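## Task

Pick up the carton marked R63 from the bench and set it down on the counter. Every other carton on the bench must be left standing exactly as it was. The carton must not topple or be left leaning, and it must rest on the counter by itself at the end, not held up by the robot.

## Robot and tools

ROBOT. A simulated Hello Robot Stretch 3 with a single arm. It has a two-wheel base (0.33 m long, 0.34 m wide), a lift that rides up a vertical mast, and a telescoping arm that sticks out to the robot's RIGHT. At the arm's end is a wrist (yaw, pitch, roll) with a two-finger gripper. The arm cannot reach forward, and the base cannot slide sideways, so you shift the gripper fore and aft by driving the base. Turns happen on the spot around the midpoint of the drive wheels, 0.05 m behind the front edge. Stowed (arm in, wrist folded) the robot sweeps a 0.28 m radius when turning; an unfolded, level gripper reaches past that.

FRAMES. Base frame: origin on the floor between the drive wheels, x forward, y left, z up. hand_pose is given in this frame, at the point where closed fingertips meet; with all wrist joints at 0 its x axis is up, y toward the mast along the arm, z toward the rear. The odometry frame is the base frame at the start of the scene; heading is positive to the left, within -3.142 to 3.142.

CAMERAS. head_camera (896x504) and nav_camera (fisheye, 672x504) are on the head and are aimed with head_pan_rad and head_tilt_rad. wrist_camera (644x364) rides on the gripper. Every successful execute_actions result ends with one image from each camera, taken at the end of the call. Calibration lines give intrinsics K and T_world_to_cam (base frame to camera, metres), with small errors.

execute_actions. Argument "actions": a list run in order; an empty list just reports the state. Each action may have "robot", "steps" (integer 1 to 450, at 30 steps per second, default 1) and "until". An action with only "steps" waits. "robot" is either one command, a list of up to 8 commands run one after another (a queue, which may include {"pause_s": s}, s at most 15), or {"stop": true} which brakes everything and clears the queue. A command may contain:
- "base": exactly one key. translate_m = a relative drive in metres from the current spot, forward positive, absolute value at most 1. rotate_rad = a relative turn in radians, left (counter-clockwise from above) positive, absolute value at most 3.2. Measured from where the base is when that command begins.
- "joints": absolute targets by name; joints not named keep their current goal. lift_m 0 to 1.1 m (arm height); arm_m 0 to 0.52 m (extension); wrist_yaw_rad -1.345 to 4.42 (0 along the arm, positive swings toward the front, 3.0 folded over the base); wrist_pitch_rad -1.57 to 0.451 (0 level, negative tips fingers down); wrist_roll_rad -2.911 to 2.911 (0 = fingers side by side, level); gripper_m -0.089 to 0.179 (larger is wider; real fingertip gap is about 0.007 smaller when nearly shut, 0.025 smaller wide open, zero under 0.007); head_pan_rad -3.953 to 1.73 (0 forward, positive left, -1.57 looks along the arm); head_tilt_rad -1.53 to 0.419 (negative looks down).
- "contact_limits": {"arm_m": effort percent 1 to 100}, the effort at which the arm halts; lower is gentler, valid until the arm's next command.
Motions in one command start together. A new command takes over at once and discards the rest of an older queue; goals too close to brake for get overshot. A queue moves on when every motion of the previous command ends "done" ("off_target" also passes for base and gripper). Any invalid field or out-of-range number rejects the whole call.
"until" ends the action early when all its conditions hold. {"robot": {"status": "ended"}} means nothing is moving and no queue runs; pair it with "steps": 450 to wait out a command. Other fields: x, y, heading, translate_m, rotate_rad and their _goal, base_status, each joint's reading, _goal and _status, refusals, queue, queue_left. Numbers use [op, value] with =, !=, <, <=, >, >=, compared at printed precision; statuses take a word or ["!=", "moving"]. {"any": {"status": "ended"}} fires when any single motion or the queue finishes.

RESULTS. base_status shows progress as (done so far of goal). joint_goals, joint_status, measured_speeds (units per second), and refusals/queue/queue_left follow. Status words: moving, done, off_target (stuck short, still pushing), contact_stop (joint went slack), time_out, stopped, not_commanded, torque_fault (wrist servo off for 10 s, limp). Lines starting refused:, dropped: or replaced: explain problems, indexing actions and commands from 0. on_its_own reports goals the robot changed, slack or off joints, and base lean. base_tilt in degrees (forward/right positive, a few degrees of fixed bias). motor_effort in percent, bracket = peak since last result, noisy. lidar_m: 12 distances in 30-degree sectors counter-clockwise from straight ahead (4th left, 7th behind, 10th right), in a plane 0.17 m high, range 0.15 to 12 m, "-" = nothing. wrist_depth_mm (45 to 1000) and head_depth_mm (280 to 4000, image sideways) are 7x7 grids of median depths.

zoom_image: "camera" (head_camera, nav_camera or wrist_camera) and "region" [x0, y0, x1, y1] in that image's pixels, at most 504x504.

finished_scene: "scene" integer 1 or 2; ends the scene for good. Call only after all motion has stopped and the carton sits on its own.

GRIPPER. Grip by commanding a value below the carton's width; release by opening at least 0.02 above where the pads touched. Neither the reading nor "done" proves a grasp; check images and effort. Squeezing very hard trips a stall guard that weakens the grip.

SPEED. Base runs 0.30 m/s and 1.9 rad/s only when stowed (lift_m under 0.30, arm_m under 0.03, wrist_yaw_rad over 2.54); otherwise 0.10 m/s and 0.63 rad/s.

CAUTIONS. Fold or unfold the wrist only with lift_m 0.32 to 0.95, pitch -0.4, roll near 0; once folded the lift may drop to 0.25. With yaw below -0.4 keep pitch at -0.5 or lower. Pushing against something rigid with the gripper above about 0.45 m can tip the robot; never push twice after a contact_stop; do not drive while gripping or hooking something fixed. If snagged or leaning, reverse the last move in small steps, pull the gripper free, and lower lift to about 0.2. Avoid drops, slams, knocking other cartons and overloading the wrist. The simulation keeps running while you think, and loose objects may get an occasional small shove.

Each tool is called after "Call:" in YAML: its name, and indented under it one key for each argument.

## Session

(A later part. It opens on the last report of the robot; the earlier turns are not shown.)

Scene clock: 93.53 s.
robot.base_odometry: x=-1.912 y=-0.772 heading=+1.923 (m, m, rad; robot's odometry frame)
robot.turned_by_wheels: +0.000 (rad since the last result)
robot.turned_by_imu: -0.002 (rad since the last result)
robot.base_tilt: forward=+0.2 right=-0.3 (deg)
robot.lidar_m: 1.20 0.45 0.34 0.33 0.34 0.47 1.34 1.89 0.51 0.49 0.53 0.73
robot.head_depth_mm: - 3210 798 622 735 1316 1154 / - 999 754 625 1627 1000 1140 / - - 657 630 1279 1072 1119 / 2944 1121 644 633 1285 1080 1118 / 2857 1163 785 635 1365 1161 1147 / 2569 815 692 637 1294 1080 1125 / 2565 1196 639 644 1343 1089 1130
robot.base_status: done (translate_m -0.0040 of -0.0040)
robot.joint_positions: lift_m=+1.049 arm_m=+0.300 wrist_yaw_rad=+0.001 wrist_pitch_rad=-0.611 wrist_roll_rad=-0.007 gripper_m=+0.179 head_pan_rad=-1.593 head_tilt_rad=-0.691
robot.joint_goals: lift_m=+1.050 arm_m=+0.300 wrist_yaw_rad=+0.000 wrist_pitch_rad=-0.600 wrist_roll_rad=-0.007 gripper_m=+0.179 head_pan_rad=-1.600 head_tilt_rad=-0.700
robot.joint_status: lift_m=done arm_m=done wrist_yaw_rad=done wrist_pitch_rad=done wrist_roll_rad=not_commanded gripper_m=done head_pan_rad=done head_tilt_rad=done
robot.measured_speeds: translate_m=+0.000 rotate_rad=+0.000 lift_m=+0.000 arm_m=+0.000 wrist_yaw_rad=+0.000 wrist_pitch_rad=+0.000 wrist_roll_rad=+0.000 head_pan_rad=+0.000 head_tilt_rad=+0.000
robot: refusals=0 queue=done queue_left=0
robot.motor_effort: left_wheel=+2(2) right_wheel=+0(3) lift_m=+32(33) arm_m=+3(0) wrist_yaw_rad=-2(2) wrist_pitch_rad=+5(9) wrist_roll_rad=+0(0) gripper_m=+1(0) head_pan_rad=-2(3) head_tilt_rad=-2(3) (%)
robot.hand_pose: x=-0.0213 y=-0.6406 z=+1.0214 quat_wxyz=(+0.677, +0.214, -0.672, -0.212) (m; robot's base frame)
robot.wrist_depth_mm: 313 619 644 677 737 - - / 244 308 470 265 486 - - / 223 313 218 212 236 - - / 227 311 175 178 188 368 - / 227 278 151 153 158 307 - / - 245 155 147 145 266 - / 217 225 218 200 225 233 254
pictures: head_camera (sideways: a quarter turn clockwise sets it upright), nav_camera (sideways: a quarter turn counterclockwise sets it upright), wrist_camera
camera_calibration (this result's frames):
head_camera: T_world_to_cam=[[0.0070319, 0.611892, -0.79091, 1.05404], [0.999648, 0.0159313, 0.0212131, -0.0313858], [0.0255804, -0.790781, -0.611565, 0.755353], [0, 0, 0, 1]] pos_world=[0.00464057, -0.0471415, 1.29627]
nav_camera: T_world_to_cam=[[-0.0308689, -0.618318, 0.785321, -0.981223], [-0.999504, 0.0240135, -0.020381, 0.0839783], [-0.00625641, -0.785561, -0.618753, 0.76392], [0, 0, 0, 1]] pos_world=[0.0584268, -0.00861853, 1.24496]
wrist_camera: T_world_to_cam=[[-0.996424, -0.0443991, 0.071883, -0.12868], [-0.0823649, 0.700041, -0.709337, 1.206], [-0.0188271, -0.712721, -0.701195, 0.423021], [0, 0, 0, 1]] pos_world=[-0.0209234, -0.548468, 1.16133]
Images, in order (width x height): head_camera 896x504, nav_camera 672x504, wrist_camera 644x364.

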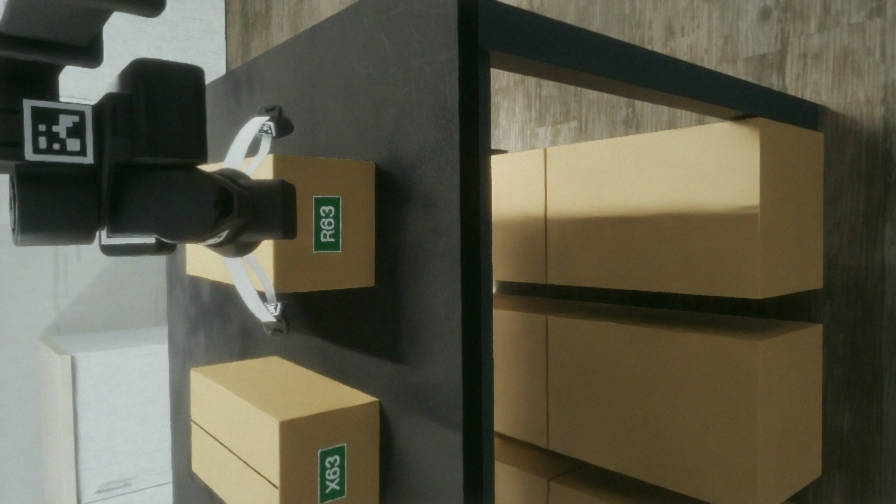

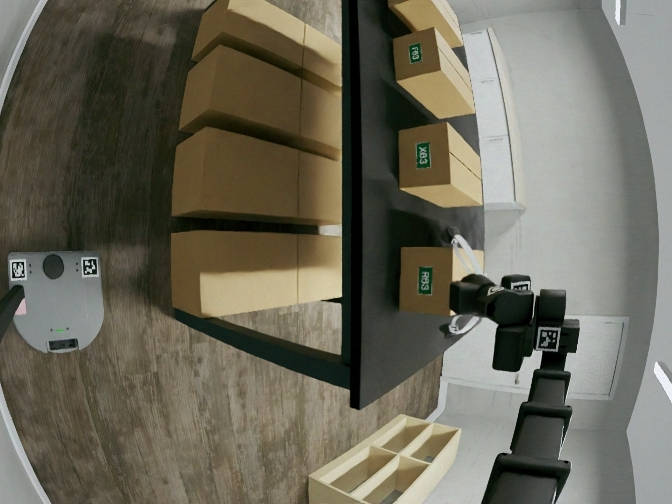

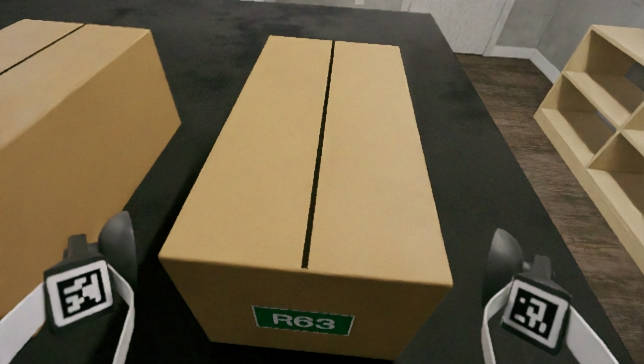

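Call:
execute_actions:
  actions:
    - {"robot":{"joints":{"arm_m":0.43,"lift_m":1.03}},"steps":450,"until":{"robot":{"status":"ended"}}}

Scene clock: 99.37 s.
robot.base_odometry: x=-1.912 y=-0.772 heading=+1.923 (m, m, rad; robot's odometry frame)
robot.turned_by_wheels: +0.000 (rad since the last result)
robot.turned_by_imu: -0.001 (rad since the last result)
robot.base_tilt: forward=+0.2 right=-0.2 (deg)
robot.lidar_m: 1.20 0.45 0.34 0.33 0.34 0.47 1.35 1.90 0.51 0.49 0.53 0.74
robot.head_depth_mm: - 3317 800 620 739 1319 1152 / - 1134 767 624 1601 996 1133 / - 837 736 627 1283 1066 1115 / 2908 849 736 632 1292 1078 1124 / 2887 1169 782 634 1366 1163 1147 / 2605 816 691 640 1304 1084 1127 / 2597 1118 636 643 1357 1085 1139
robot.base_status: done (translate_m -0.0040 of -0.0040)
robot.joint_positions: lift_m=+1.031 arm_m=+0.430 wrist_yaw_rad=+0.001 wrist_pitch_rad=-0.612 wrist_roll_rad=-0.007 gripper_m=+0.179 head_pan_rad=-1.593 head_tilt_rad=-0.691
robot.joint_goals: lift_m=+1.030 arm_m=+0.430 wrist_yaw_rad=+0.000 wrist_pitch_rad=-0.600 wrist_roll_rad=-0.007 gripper_m=+0.179 head_pan_rad=-1.600 head_tilt_rad=-0.700
robot.joint_status: lift_m=done arm_m=done wrist_yaw_rad=done wrist_pitch_rad=done wrist_roll_rad=not_commanded gripper_m=done head_pan_rad=done head_tilt_rad=done
robot.measured_speeds: translate_m=+0.000 rotate_rad=+0.000 lift_m=+0.000 arm_m=+0.000 wrist_yaw_rad=+0.000 wrist_pitch_rad=+0.000 wrist_roll_rad=+0.000 head_pan_rad=+0.000 head_tilt_rad=+0.000
robot: refusals=0 queue=done queue_left=0
robot.motor_effort: left_wheel=+1(1) right_wheel=+0(0) lift_m=+12(31) arm_m=+3(3) wrist_yaw_rad=-1(1) wrist_pitch_rad=+5(5) wrist_roll_rad=+0(0) gripper_m=+0(1) head_pan_rad=-2(1) head_tilt_rad=-3(3) (%)
robot.hand_pose: x=-0.0213 y=-0.7705 z=+1.0024 quat_wxyz=(+0.677, +0.214, -0.672, -0.212) (m; robot's base frame)
robot.wrist_depth_mm: 553 571 590 616 630 - - / 424 440 412 223 252 - - / 217 358 178 179 191 414 - / 220 291 148 151 154 331 - / 222 129 128 130 132 287 - / - 119 117 116 116 122 260 / 199 203 157 142 131 214 223
pictures: head_camera (sideways: a quarter turn clockwise sets it upright), nav_camera (sideways: a quarter turn counterclockwise sets it upright), wrist_camera
camera_calibration (this result's frames):
head_camera: T_world_to_cam=[[0.0070347, 0.611903, -0.790902, 1.05403], [0.999648, 0.0159269, 0.0212137, -0.0313865], [0.0255773, -0.790773, -0.611575, 0.755367], [0, 0, 0, 1]] pos_world=[0.00464038, -0.0471414, 1.29627]
nav_camera: T_world_to_cam=[[-0.0308718, -0.618329, 0.785313, -0.981212], [-0.999504, 0.024018, -0.020381, 0.0839783], [-0.00625951, -0.785553, -0.618763, 0.763934], [0, 0, 0, 1]] pos_world=[0.0584267, -0.00861798, 1.24496]
wrist_camera: T_world_to_cam=[[-0.996425, -0.0444514, 0.0718447, -0.133078], [-0.0823574, 0.70068, -0.708706, 1.28323], [-0.0188372, -0.712089, -0.701836, 0.318239], [0, 0, 0, 1]] pos_world=[-0.0209247, -0.678432, 1.14234]
Images, in order (width x height): head_camera 896x504, nav_camera 672x504, wrist_camera 644x364.

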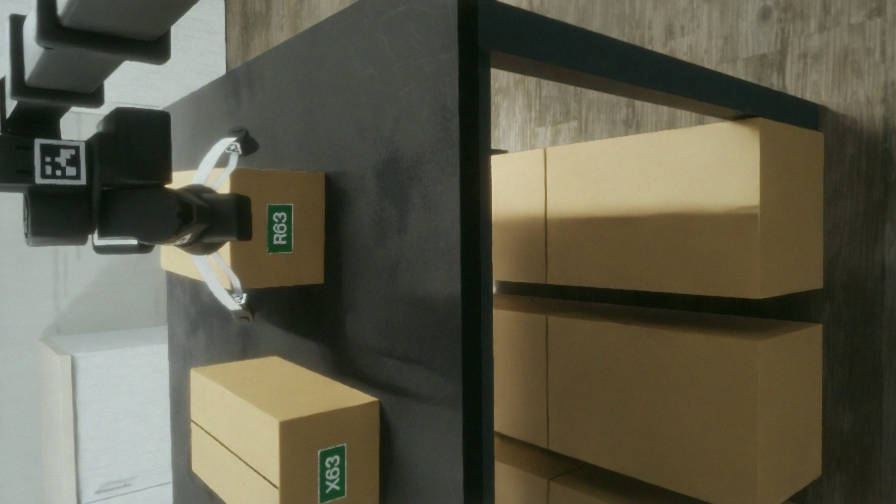

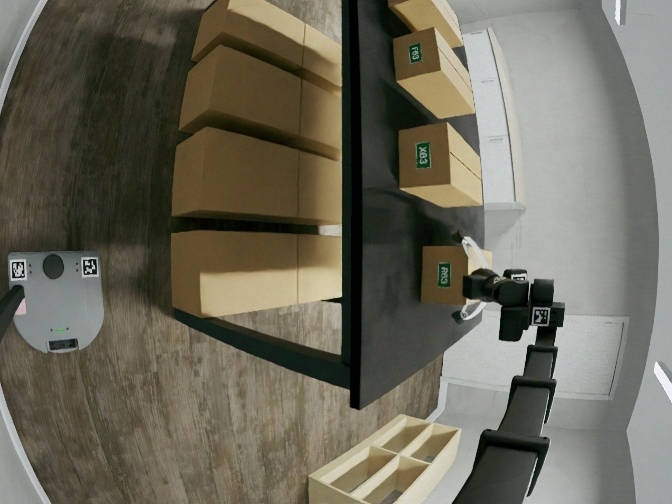

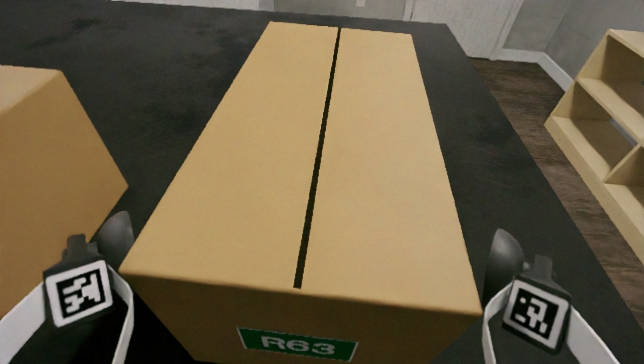

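Call:
execute_actions:
  actions:
    - {"robot":[{"joints":{"gripper_m":0.08}},{"joints":{"arm_m":0.28}},{"joints":{"gripper_m":0.179}},{"joints":{"lift_m":1.095}},{"joints":{"arm_m":0.42}},{"joints":{"wrist_pitch_rad":-0.8}}],"steps":450,"until":{"robot":{"status":"ended"}}}

Scene clock: 114.27 s.
robot.base_odometry: x=-1.912 y=-0.772 heading=+1.923 (m, m, rad; robot's odometry frame)
robot.turned_by_wheels: +0.000 (rad since the last result)
robot.turned_by_imu: -0.003 (rad since the last result)
robot.base_tilt: forward=+0.2 right=-0.2 (deg)
robot.lidar_m: 1.20 0.45 0.34 0.32 0.34 0.47 1.34 1.90 0.51 0.49 0.53 0.74
robot.head_depth_mm: 2987 3232 796 620 736 1313 1154 / 2998 1215 767 625 1619 1002 1132 / 3090 734 613 629 1286 1069 1115 / 2977 735 614 631 1296 1071 1123 / 2905 1172 753 636 1376 1165 1146 / 2605 814 689 637 1292 1087 1129 / 2578 1119 640 643 1348 1079 1133
robot.base_status: done (translate_m -0.0040 of -0.0040)
robot.joint_positions: lift_m=+1.094 arm_m=+0.420 wrist_yaw_rad=+0.001 wrist_pitch_rad=-0.807 wrist_roll_rad=-0.006 gripper_m=+0.179 head_pan_rad=-1.593 head_tilt_rad=-0.691
robot.joint_goals: lift_m=+1.095 arm_m=+0.420 wrist_yaw_rad=+0.000 wrist_pitch_rad=-0.800 wrist_roll_rad=-0.006 gripper_m=+0.179 head_pan_rad=-1.600 head_tilt_rad=-0.700
robot.joint_status: lift_m=done arm_m=done wrist_yaw_rad=done wrist_pitch_rad=done wrist_roll_rad=not_commanded gripper_m=done head_pan_rad=done head_tilt_rad=done
robot.measured_speeds: translate_m=+0.000 rotate_rad=+0.000 lift_m=+0.000 arm_m=+0.000 wrist_yaw_rad=+0.000 wrist_pitch_rad=+0.000 wrist_roll_rad=+0.000 head_pan_rad=+0.000 head_tilt_rad=+0.000
robot: refusals=0 queue=done queue_left=0
robot.motor_effort: left_wheel=+1(1) right_wheel=+0(0) lift_m=+32(32) arm_m=+3(5) wrist_yaw_rad=-2(1) wrist_pitch_rad=+3(5) wrist_roll_rad=+0(0) gripper_m=+0(99) head_pan_rad=-2(2) head_tilt_rad=-3(4) (%)
robot.hand_pose: x=-0.0214 y=-0.7243 z=+1.0314 quat_wxyz=(+0.653, +0.279, -0.648, -0.277) (m; robot's base frame)
robot.wrist_depth_mm: 451 454 466 475 491 - - / 225 391 401 410 421 - - / 219 311 337 204 212 382 - / 225 302 184 182 186 335 - / 222 283 163 164 167 301 - / - 260 148 150 151 271 - / 228 233 136 137 139 246 -
pictures: head_camera (sideways: a quarter turn clockwise sets it upright), nav_camera (sideways: a quarter turn counterclockwise sets it upright), wrist_camera
camera_calibration (this result's frames):
head_camera: T_world_to_cam=[[0.00703989, 0.61192, -0.790889, 1.05401], [0.999648, 0.0159186, 0.0212145, -0.0313875], [0.0255714, -0.79076, -0.611592, 0.755389], [0, 0, 0, 1]] pos_world=[0.00464001, -0.0471413, 1.29626]
nav_camera: T_world_to_cam=[[-0.030877, -0.618345, 0.7853, -0.981195], [-0.999504, 0.0240263, -0.0203809, 0.0839782], [-0.00626539, -0.785539, -0.61878, 0.763956], [0, 0, 0, 1]] pos_world=[0.0584267, -0.00861718, 1.24496]
wrist_camera: T_world_to_cam=[[-0.99647, -0.0568392, 0.0617792, -0.131819], [-0.081724, 0.825098, -0.559048, 1.20721], [-0.0191981, -0.562123, -0.826831, 0.60899], [0, 0, 0, 1]] pos_world=[-0.0210045, -0.661231, 1.18656]
Images, in order (width x height): head_camera 896x504, nav_camera 672x504, wrist_camera 644x364.

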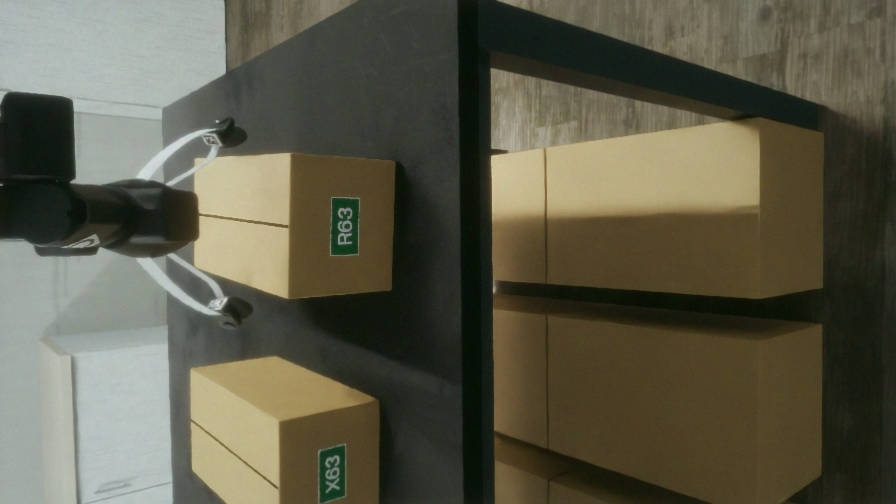

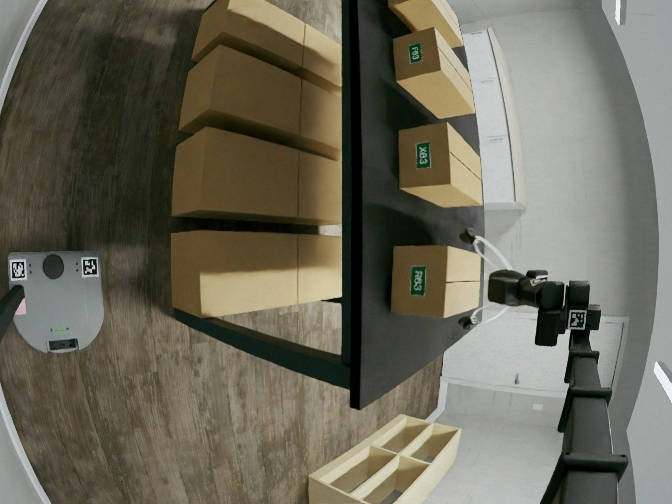

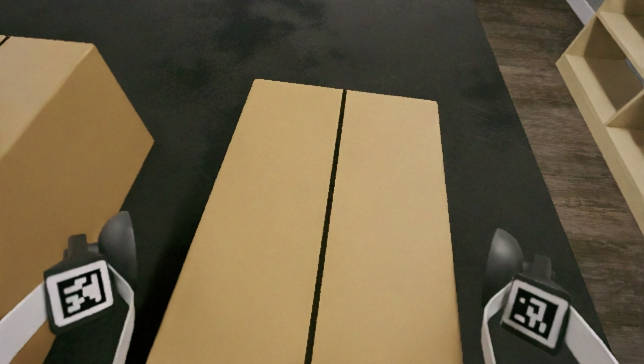

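Call:
execute_actions:
  actions:
    - {"robot":{"joints":{"lift_m":1.052,"arm_m":0.43,"head_tilt_rad":-0.4}},"steps":90,"until":{"robot":{"status":"ended"}}}
    - {"robot":[{"joints":{"gripper_m":0.06}},{"joints":{"lift_m":1.098}},{"joints":{"arm_m":0.3}}],"steps":300,"until":{"robot":{"status":"ended"}}}

Scene clock: 125.83 s.
robot.base_odometry: x=-1.912 y=-0.772 heading=+1.923 (m, m, rad; robot's odometry frame)
robot.turned_by_wheels: +0.000 (rad since the last result)
robot.turned_by_imu: -0.002 (rad since the last result)
robot.base_tilt: forward=+0.2 right=-0.3 (deg)
robot.lidar_m: 1.20 0.46 0.34 0.32 0.34 0.47 1.34 1.90 0.51 0.49 0.53 0.73
robot.head_depth_mm: 2922 - 3389 3250 656 612 688 / 2918 - 3520 1005 631 1524 1316 / 2934 - - 562 486 1210 1074 / 2946 3215 3423 566 490 1210 1080 / 3005 3252 3364 981 636 1230 1179 / 2972 3238 2904 752 668 1219 1080 / 2973 3199 2886 688 663 1225 1085
robot.base_status: done (translate_m -0.0040 of -0.0040)
robot.joint_positions: lift_m=+1.097 arm_m=+0.300 wrist_yaw_rad=-0.002 wrist_pitch_rad=-0.813 wrist_roll_rad=-0.008 gripper_m=+0.081 head_pan_rad=-1.593 head_tilt_rad=-0.408
robot.joint_goals: lift_m=+1.098 arm_m=+0.300 wrist_yaw_rad=+0.000 wrist_pitch_rad=-0.800 wrist_roll_rad=-0.008 gripper_m=+0.079 head_pan_rad=-1.600 head_tilt_rad=-0.400
robot.joint_status: lift_m=done arm_m=done wrist_yaw_rad=done wrist_pitch_rad=done wrist_roll_rad=not_commanded gripper_m=done head_pan_rad=done head_tilt_rad=done
robot.measured_speeds: translate_m=+0.000 rotate_rad=+0.000 lift_m=+0.000 arm_m=+0.000 wrist_yaw_rad=+0.000 wrist_pitch_rad=+0.000 wrist_roll_rad=+0.000 head_pan_rad=+0.000 head_tilt_rad=+0.000
robot: refusals=0 queue=done queue_left=0
robot.on_its_own: gripper_m is held at +0.079, not at your +0.060, by its stall guard, which is still easing
robot.motor_effort: left_wheel=+1(2) right_wheel=+0(4) lift_m=+32(33) arm_m=-4(1) wrist_yaw_rad=+2(2) wrist_pitch_rad=+6(16) wrist_roll_rad=+1(5) gripper_m=-35(99) head_pan_rad=-3(3) head_tilt_rad=+5(26) (%)
robot.hand_pose: x=-0.0219 y=-0.6039 z=+1.0335 quat_wxyz=(+0.652, +0.280, -0.647, -0.279) (m; robot's base frame)
robot.wrist_depth_mm: 254 304 468 477 489 - - / 232 311 176 174 178 - - / 228 322 155 157 159 385 - / 231 306 141 143 145 335 - / 236 278 130 131 133 304 - / 261 118 120 121 123 126 - / 234 112 111 113 114 244 -
pictures: head_camera (sideways: a quarter turn clockwise sets it upright), nav_camera (sideways: a quarter turn counterclockwise sets it upright), wrist_camera
replaced: robot.lift_m: its motion had ended contact_stop
camera_calibration (this result's frames):
head_camera: T_world_to_cam=[[0.00155789, 0.366783, -0.930305, 1.23587], [0.999747, 0.0203079, 0.00968078, -0.0163783], [0.0224433, -0.930085, -0.366658, 0.436712], [0, 0, 0, 1]] pos_world=[0.00464749, -0.0467843, 1.31002]
nav_camera: T_world_to_cam=[[-0.0254238, -0.374491, 0.926882, -1.16587], [-0.999632, 0.0182813, -0.0200331, 0.0835336], [-0.00944235, -0.92705, -0.374818, 0.446548], [0, 0, 0, 1]] pos_world=[0.0580786, -0.0241623, 1.24967]
wrist_camera: T_world_to_cam=[[-0.996484, -0.0555635, 0.0627103, -0.125764], [-0.0810732, 0.828325, -0.554351, 1.10612], [-0.0211428, -0.557486, -0.829917, 0.68434], [0, 0, 0, 1]] pos_world=[-0.0211766, -0.541706, 1.18901]
Images, in order (width x height): head_camera 896x504, nav_camera 672x504, wrist_camera 644x364.

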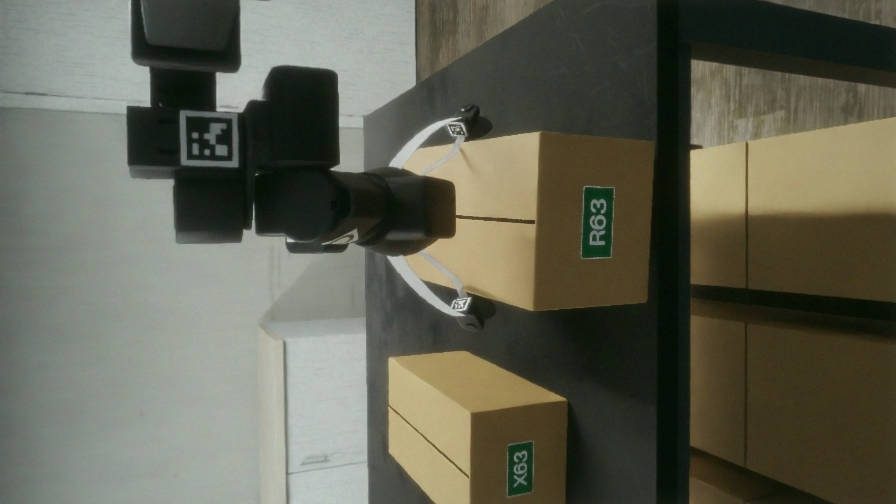

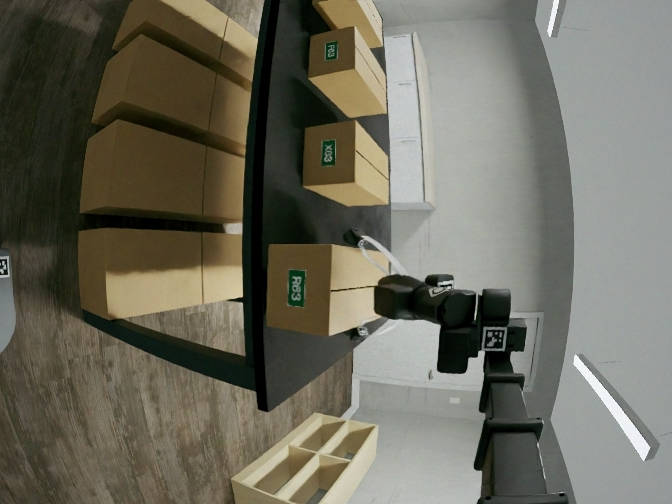

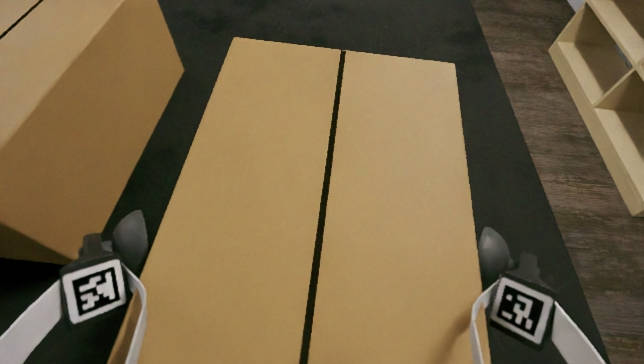

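Call:
execute_actions:
  actions:
    - {"robot":[{"base":{"translate_m":-0.68},"joints":{"arm_m":0.02,"gripper_m":0.09,"head_pan_rad":-0.3,"head_tilt_rad":-0.9}},{"base":{"rotate_rad":-1.61}},{"base":{"translate_m":0.3}}],"steps":450,"until":{"robot":{"status":"ended"}}}
    - {"steps":200,"until":{"robot":{"status":"ended"}}}

Scene clock: 148.07 s.
robot.base_odometry: x=-1.392 y=-1.317 heading=+0.314 (m, m, rad; robot's odometry frame)
robot.turned_by_wheels: -1.610 (rad since the last result)
robot.turned_by_imu: -1.589 (rad since the last result)
robot.base_tilt: forward=+0.2 right=-0.3 (deg)
robot.lidar_m: 3.14 0.74 0.49 0.68 0.91 0.66 0.63 0.65 0.88 1.19 1.23 1.19
robot.head_depth_mm: 1678 1353 1484 1597 1402 1224 1091 / 1675 1729 1840 1643 1418 1232 1097 / 2066 2206 1970 1632 1419 1240 1108 / 2930 2463 1990 1647 1438 1242 1113 / 2915 2490 1987 1654 1427 1249 1102 / 2797 2491 1989 1685 1438 1255 1116 / 2682 2522 2034 1679 1440 1264 1121
robot.base_status: done (translate_m +0.3000 of +0.3000)
robot.joint_positions: lift_m=+1.097 arm_m=+0.020 wrist_yaw_rad=-0.001 wrist_pitch_rad=-0.813 wrist_roll_rad=-0.008 gripper_m=+0.123 head_pan_rad=-0.307 head_tilt_rad=-0.889
robot.joint_goals: lift_m=+1.098 arm_m=+0.020 wrist_yaw_rad=+0.000 wrist_pitch_rad=-0.800 wrist_roll_rad=-0.008 gripper_m=+0.122 head_pan_rad=-0.300 head_tilt_rad=-0.900
robot.joint_status: lift_m=done arm_m=done wrist_yaw_rad=done wrist_pitch_rad=done wrist_roll_rad=not_commanded gripper_m=done head_pan_rad=done head_tilt_rad=done
robot.measured_speeds: translate_m=+0.000 rotate_rad=+0.000 lift_m=+0.000 arm_m=+0.000 wrist_yaw_rad=+0.000 wrist_pitch_rad=+0.000 wrist_roll_rad=+0.000 head_pan_rad=+0.000 head_tilt_rad=+0.000
robot: refusals=0 queue=done queue_left=0
robot.on_its_own: gripper_m is held at +0.122, not at your +0.090, by its stall guard, which is not easing now
robot.motor_effort: left_wheel=+2(7) right_wheel=-1(4) lift_m=+33(32) arm_m=-4(3) wrist_yaw_rad=+1(1) wrist_pitch_rad=+6(6) wrist_roll_rad=+1(1) gripper_m=-19(100) head_pan_rad=+3(32) head_tilt_rad=-5(31) (%)
robot.hand_pose: x=-0.0218 y=-0.3239 z=+1.0334 quat_wxyz=(+0.652, +0.280, -0.647, -0.279) (m; robot's base frame)
robot.wrist_depth_mm: 987 982 947 940 957 920 667 / - - 175 173 176 - 668 / - - 154 156 159 999 676 / - - 140 142 144 921 670 / - - 129 131 133 898 661 / - 118 119 121 123 125 650 / - 111 111 112 114 826 630
pictures: head_camera (sideways: a quarter turn clockwise sets it upright), nav_camera (sideways: a quarter turn counterclockwise sets it upright), wrist_camera
camera_calibration (this result's frames):
head_camera: T_world_to_cam=[[-0.721858, 0.221838, -0.655522, 0.882042], [0.27006, 0.962427, 0.0283099, -0.0361681], [0.637172, -0.156594, -0.754645, 0.937722], [0, 0, 0, 1]] pos_world=[0.0489865, -0.0140191, 1.28687]
nav_camera: T_world_to_cam=[[0.720159, -0.246148, 0.648677, -0.807724], [-0.307462, -0.951357, -0.01966, 0.0788131], [0.621963, -0.185285, -0.76081, 0.944853], [0, 0, 0, 1]] pos_world=[0.018258, 0.0512272, 1.24435]
wrist_camera: T_world_to_cam=[[-0.996462, -0.0559746, 0.0626879, -0.110247], [-0.0813973, 0.828428, -0.554149, 0.873951], [-0.0209141, -0.557291, -0.830054, 0.840641], [0, 0, 0, 1]] pos_world=[-0.0211382, -0.261695, 1.18899]
Images, in order (width x height): head_camera 896x504, nav_camera 672x504, wrist_camera 644x364.

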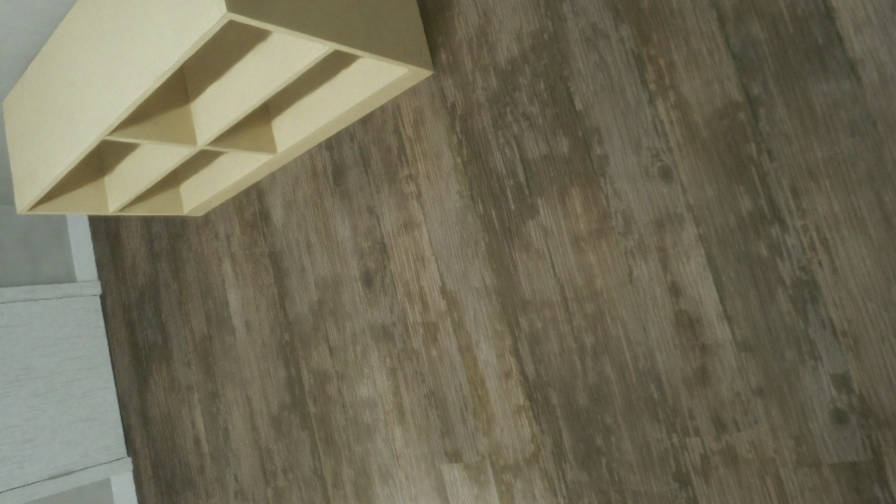

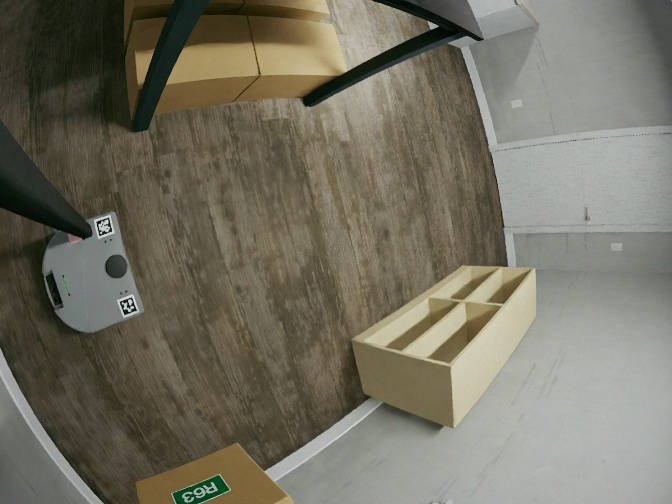

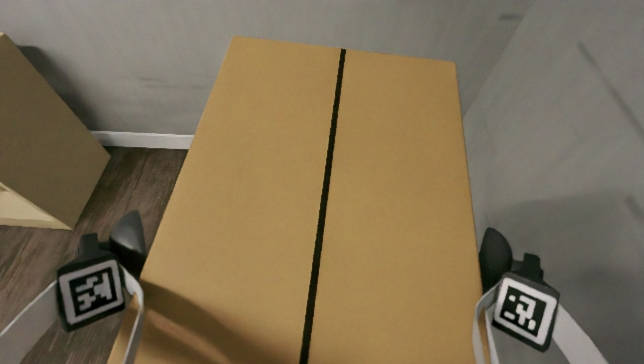

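Call:
execute_actions:
  actions:
    - {"robot":[{"base":{"translate_m":1}},{"base":{"translate_m":0.25}},{"base":{"rotate_rad":1.06}},{"base":{"translate_m":1}},{"base":{"translate_m":0.6}},{"base":{"rotate_rad":0.53},"joints":{"head_pan_rad":-1.3,"head_tilt_rad":-0.7}}],"steps":450}
    - {"steps":450}
    - {"steps":400,"until":{"robot":{"status":"ended"}}}

Scene clock: 191.63 s.
robot.base_odometry: x=+0.111 y=+0.637 heading=+1.903 (m, m, rad; robot's odometry frame)
robot.turned_by_wheels: +1.590 (rad since the last result)
robot.turned_by_imu: +1.567 (rad since the last result)
robot.base_tilt: forward=+0.2 right=-0.3 (deg)
robot.lidar_m: 2.23 2.16 1.00 0.96 1.00 2.39 2.15 1.56 0.52 0.50 0.51 0.71
robot.head_depth_mm: 878 959 406 - - - 1081 / 910 982 757 349 294 - 1100 / 931 1014 759 621 306 296 1143 / 960 1040 767 627 767 976 1163 / 996 1068 770 654 818 1063 1160 / 1023 1106 777 697 869 1153 1165 / 1062 1145 782 735 928 1281 1176
robot.base_status: done (rotate_rad +0.5299 of +0.5300)
robot.joint_positions: lift_m=+1.097 arm_m=+0.020 wrist_yaw_rad=-0.001 wrist_pitch_rad=-0.813 wrist_roll_rad=-0.008 gripper_m=+0.123 head_pan_rad=-1.293 head_tilt_rad=-0.705
robot.joint_goals: lift_m=+1.098 arm_m=+0.020 wrist_yaw_rad=+0.000 wrist_pitch_rad=-0.800 wrist_roll_rad=-0.008 gripper_m=+0.122 head_pan_rad=-1.300 head_tilt_rad=-0.700
robot.joint_status: lift_m=done arm_m=done wrist_yaw_rad=done wrist_pitch_rad=done wrist_roll_rad=not_commanded gripper_m=done head_pan_rad=done head_tilt_rad=done
robot.measured_speeds: translate_m=+0.000 rotate_rad=+0.000 lift_m=+0.000 arm_m=+0.000 wrist_yaw_rad=+0.000 wrist_pitch_rad=+0.000 wrist_roll_rad=+0.000 head_pan_rad=+0.000 head_tilt_rad=+0.000
robot: refusals=0 queue=done queue_left=0
robot.on_its_own: gripper_m is held at +0.122, not at your +0.090, by its stall guard, which is not easing now
robot.motor_effort: left_wheel=-2(7) right_wheel=+3(6) lift_m=+33(33) arm_m=-4(4) wrist_yaw_rad=+1(1) wrist_pitch_rad=+6(6) wrist_roll_rad=+1(1) gripper_m=-18(19) head_pan_rad=-2(31) head_tilt_rad=+3(20) (%)
robot.hand_pose: x=-0.0218 y=-0.3239 z=+1.0334 quat_wxyz=(+0.652, +0.280, -0.647, -0.279) (m; robot's base frame)
robot.wrist_depth_mm: 460 464 480 492 497 857 839 / 397 403 174 173 176 974 987 / 358 357 155 156 159 - - / 453 456 140 142 144 - - / 641 514 129 130 133 - - / - 118 119 121 122 125 - / - 112 111 112 114 - -
pictures: head_camera (sideways: a quarter turn clockwise sets it upright), nav_camera (sideways: a quarter turn counterclockwise sets it upright), wrist_camera
camera_calibration (this result's frames):
head_camera: T_world_to_cam=[[-0.177216, 0.596797, -0.782578, 1.04431], [0.950269, 0.31067, 0.021728, -0.0317544], [0.256091, -0.739809, -0.622173, 0.767748], [0, 0, 0, 1]] pos_world=[0.0186299, -0.0453859, 1.29561]
nav_camera: T_world_to_cam=[[0.156326, -0.609914, 0.776896, -0.971382], [-0.961945, -0.272485, -0.0203567, 0.0837173], [0.224108, -0.744149, -0.6293, 0.776235], [0, 0, 0, 1]] pos_world=[0.0584232, 0.007987, 1.24485]
wrist_camera: T_world_to_cam=[[-0.996461, -0.0559835, 0.0626963, -0.110258], [-0.0814094, 0.828428, -0.554148, 0.87395], [-0.0209162, -0.557291, -0.830054, 0.84064], [0, 0, 0, 1]] pos_world=[-0.0211374, -0.261696, 1.18899]
Images, in order (width x height): head_camera 896x504, nav_camera 672x504, wrist_camera 644x364.

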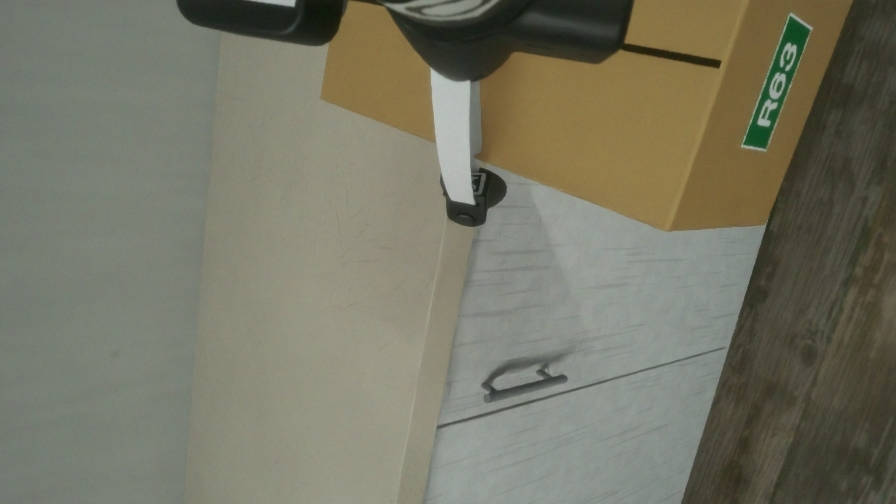

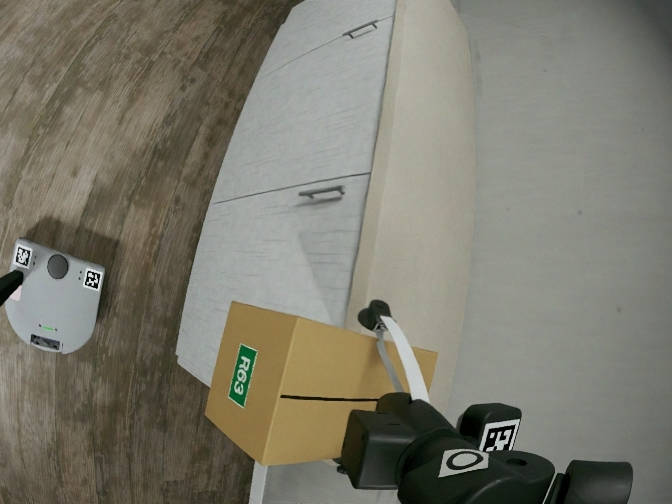

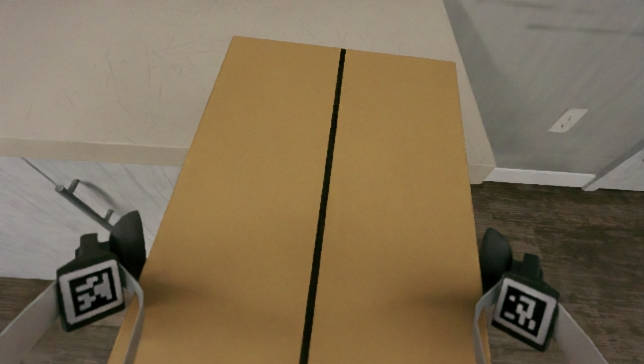

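Counter is just about bench height, below the carton.

Call:
execute_actions:
  actions:
    - {"robot":[{"base":{"translate_m":0.15},"joints":{"arm_m":0.44,"head_pan_rad":-1.6}},{"joints":{"lift_m":1.05}}],"steps":300,"until":{"robot":{"status":"ended"}}}
    - {"robot":[{"joints":{"gripper_m":0.179}},{"joints":{"lift_m":1.098,"wrist_pitch_rad":-0.4}},{"joints":{"arm_m":0}}],"steps":300,"until":{"robot":{"status":"ended"}}}

Call:
finished_scene:
  scene: 1

Scene clock: 219.00 s.
robot.base_odometry: x=+0.062 y=+0.779 heading=+1.903 (m, m, rad; robot's odometry frame)
robot.turned_by_wheels: +0.000 (rad since the last result)
robot.turned_by_imu: -0.003 (rad since the last result)
robot.base_tilt: forward=+0.2 right=-0.3 (deg)
robot.lidar_m: 2.08 2.02 1.00 0.96 1.00 1.38 2.30 1.56 0.52 0.50 0.52 0.71
robot.head_depth_mm: - - - - - 916 1143 / - - - - - 921 1150 / - - - - 768 925 1165 / 896 682 608 595 722 922 1164 / 913 1005 810 608 724 919 1142 / 916 1004 813 611 723 922 1141 / 920 1018 783 616 725 923 1148
robot.base_status: done (translate_m +0.1500 of +0.1500)
robot.joint_positions: lift_m=+1.097 arm_m=+0.001 wrist_yaw_rad=-0.001 wrist_pitch_rad=-0.418 wrist_roll_rad=-0.005 gripper_m=+0.179 head_pan_rad=-1.593 head_tilt_rad=-0.704
robot.joint_goals: lift_m=+1.098 arm_m=+0.000 wrist_yaw_rad=+0.000 wrist_pitch_rad=-0.400 wrist_roll_rad=-0.005 gripper_m=+0.179 head_pan_rad=-1.600 head_tilt_rad=-0.700
robot.joint_status: lift_m=done arm_m=done wrist_yaw_rad=done wrist_pitch_rad=done wrist_roll_rad=not_commanded gripper_m=done head_pan_rad=done head_tilt_rad=done
robot.measured_speeds: translate_m=+0.000 rotate_rad=+0.000 lift_m=+0.000 arm_m=+0.000 wrist_yaw_rad=+0.000 wrist_pitch_rad=+0.000 wrist_roll_rad=+0.000 head_pan_rad=+0.000 head_tilt_rad=+0.000
robot: refusals=0 queue=done queue_left=0
robot.motor_effort: left_wheel=-1(4) right_wheel=+2(6) lift_m=+32(30) arm_m=-4(4) wrist_yaw_rad=+1(1) wrist_pitch_rad=+8(10) wrist_roll_rad=-1(1) gripper_m=+0(80) head_pan_rad=-2(17) head_tilt_rad=+2(4) (%)
robot.hand_pose: x=-0.0218 y=-0.3705 z=+1.1101 quat_wxyz=(+0.694, +0.147, -0.690, -0.147) (m; robot's base frame)
robot.wrist_depth_mm: 789 789 783 766 764 754 750 / 841 852 852 834 836 831 823 / 678 690 722 466 776 906 918 / 523 530 546 416 577 977 - / 427 436 445 452 462 493 - / - 378 379 382 384 393 - / 490 460 457 456 451 462 -
pictures: head_camera (sideways: a quarter turn clockwise sets it upright), nav_camera (sideways: a quarter turn counterclockwise sets it upright), wrist_camera
replaced: robot.lift_m: its motion had ended contact_stop
camera_calibration (this result's frames):
head_camera: T_world_to_cam=[[0.00729653, 0.622112, -0.782895, 1.04359], [0.999643, 0.0155947, 0.0217086, -0.0320305], [0.0257142, -0.782773, -0.621775, 0.768635], [0, 0, 0, 1]] pos_world=[0.00463957, -0.0470643, 1.29564]
nav_camera: T_world_to_cam=[[-0.0311323, -0.628463, 0.777216, -0.970656], [-0.999497, 0.024336, -0.0203577, 0.0839477], [-0.00612024, -0.777459, -0.628904, 0.777125], [0, 0, 0, 1]] pos_world=[0.0584429, -0.00788156, 1.24486]
wrist_camera: T_world_to_cam=[[-0.996642, -0.0266619, 0.0774241, -0.123178], [-0.0792702, 0.551219, -0.830587, 1.15931], [-0.0205326, -0.833935, -0.551481, 0.466583], [0, 0, 0, 1]] pos_world=[-0.0212849, -0.253218, 1.22976]
Images, in order (width x height): head_camera 896x504, nav_camera 672x504, wrist_camera 644x364.

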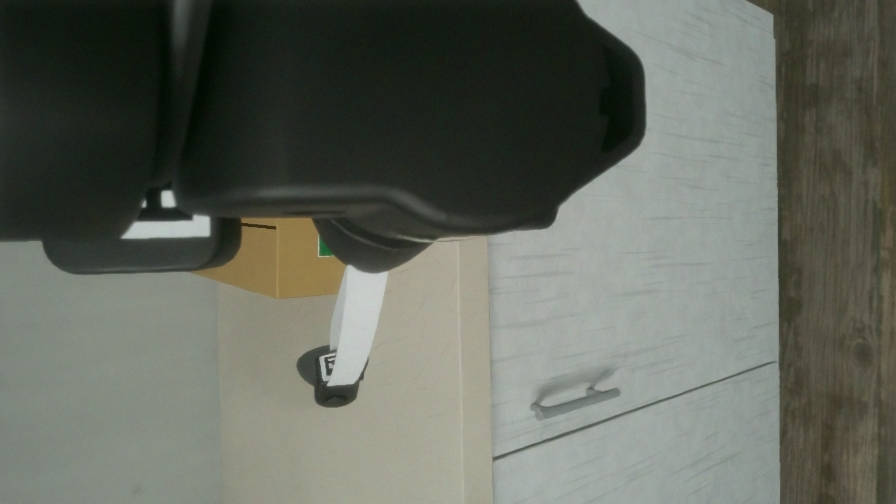

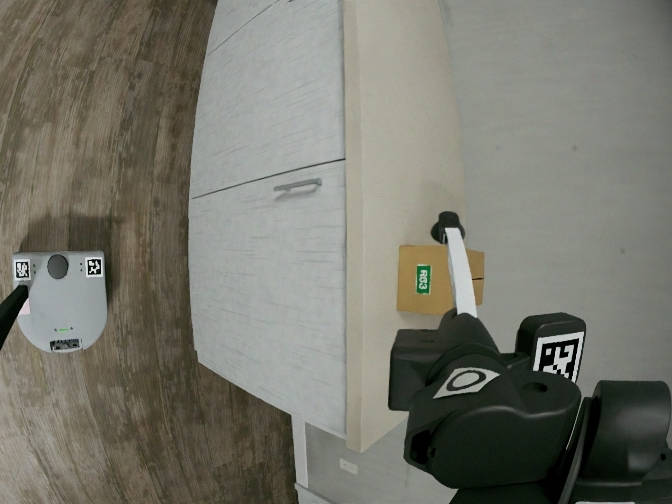

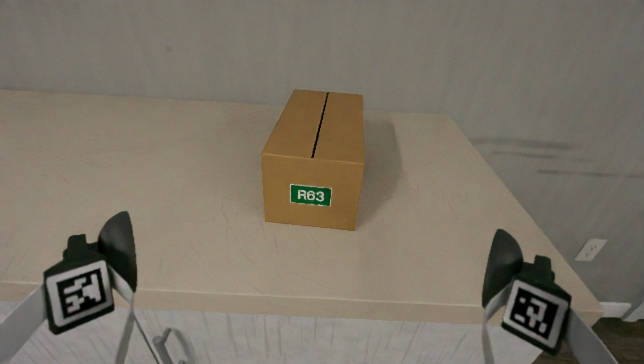

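The scene is finished: the task was done.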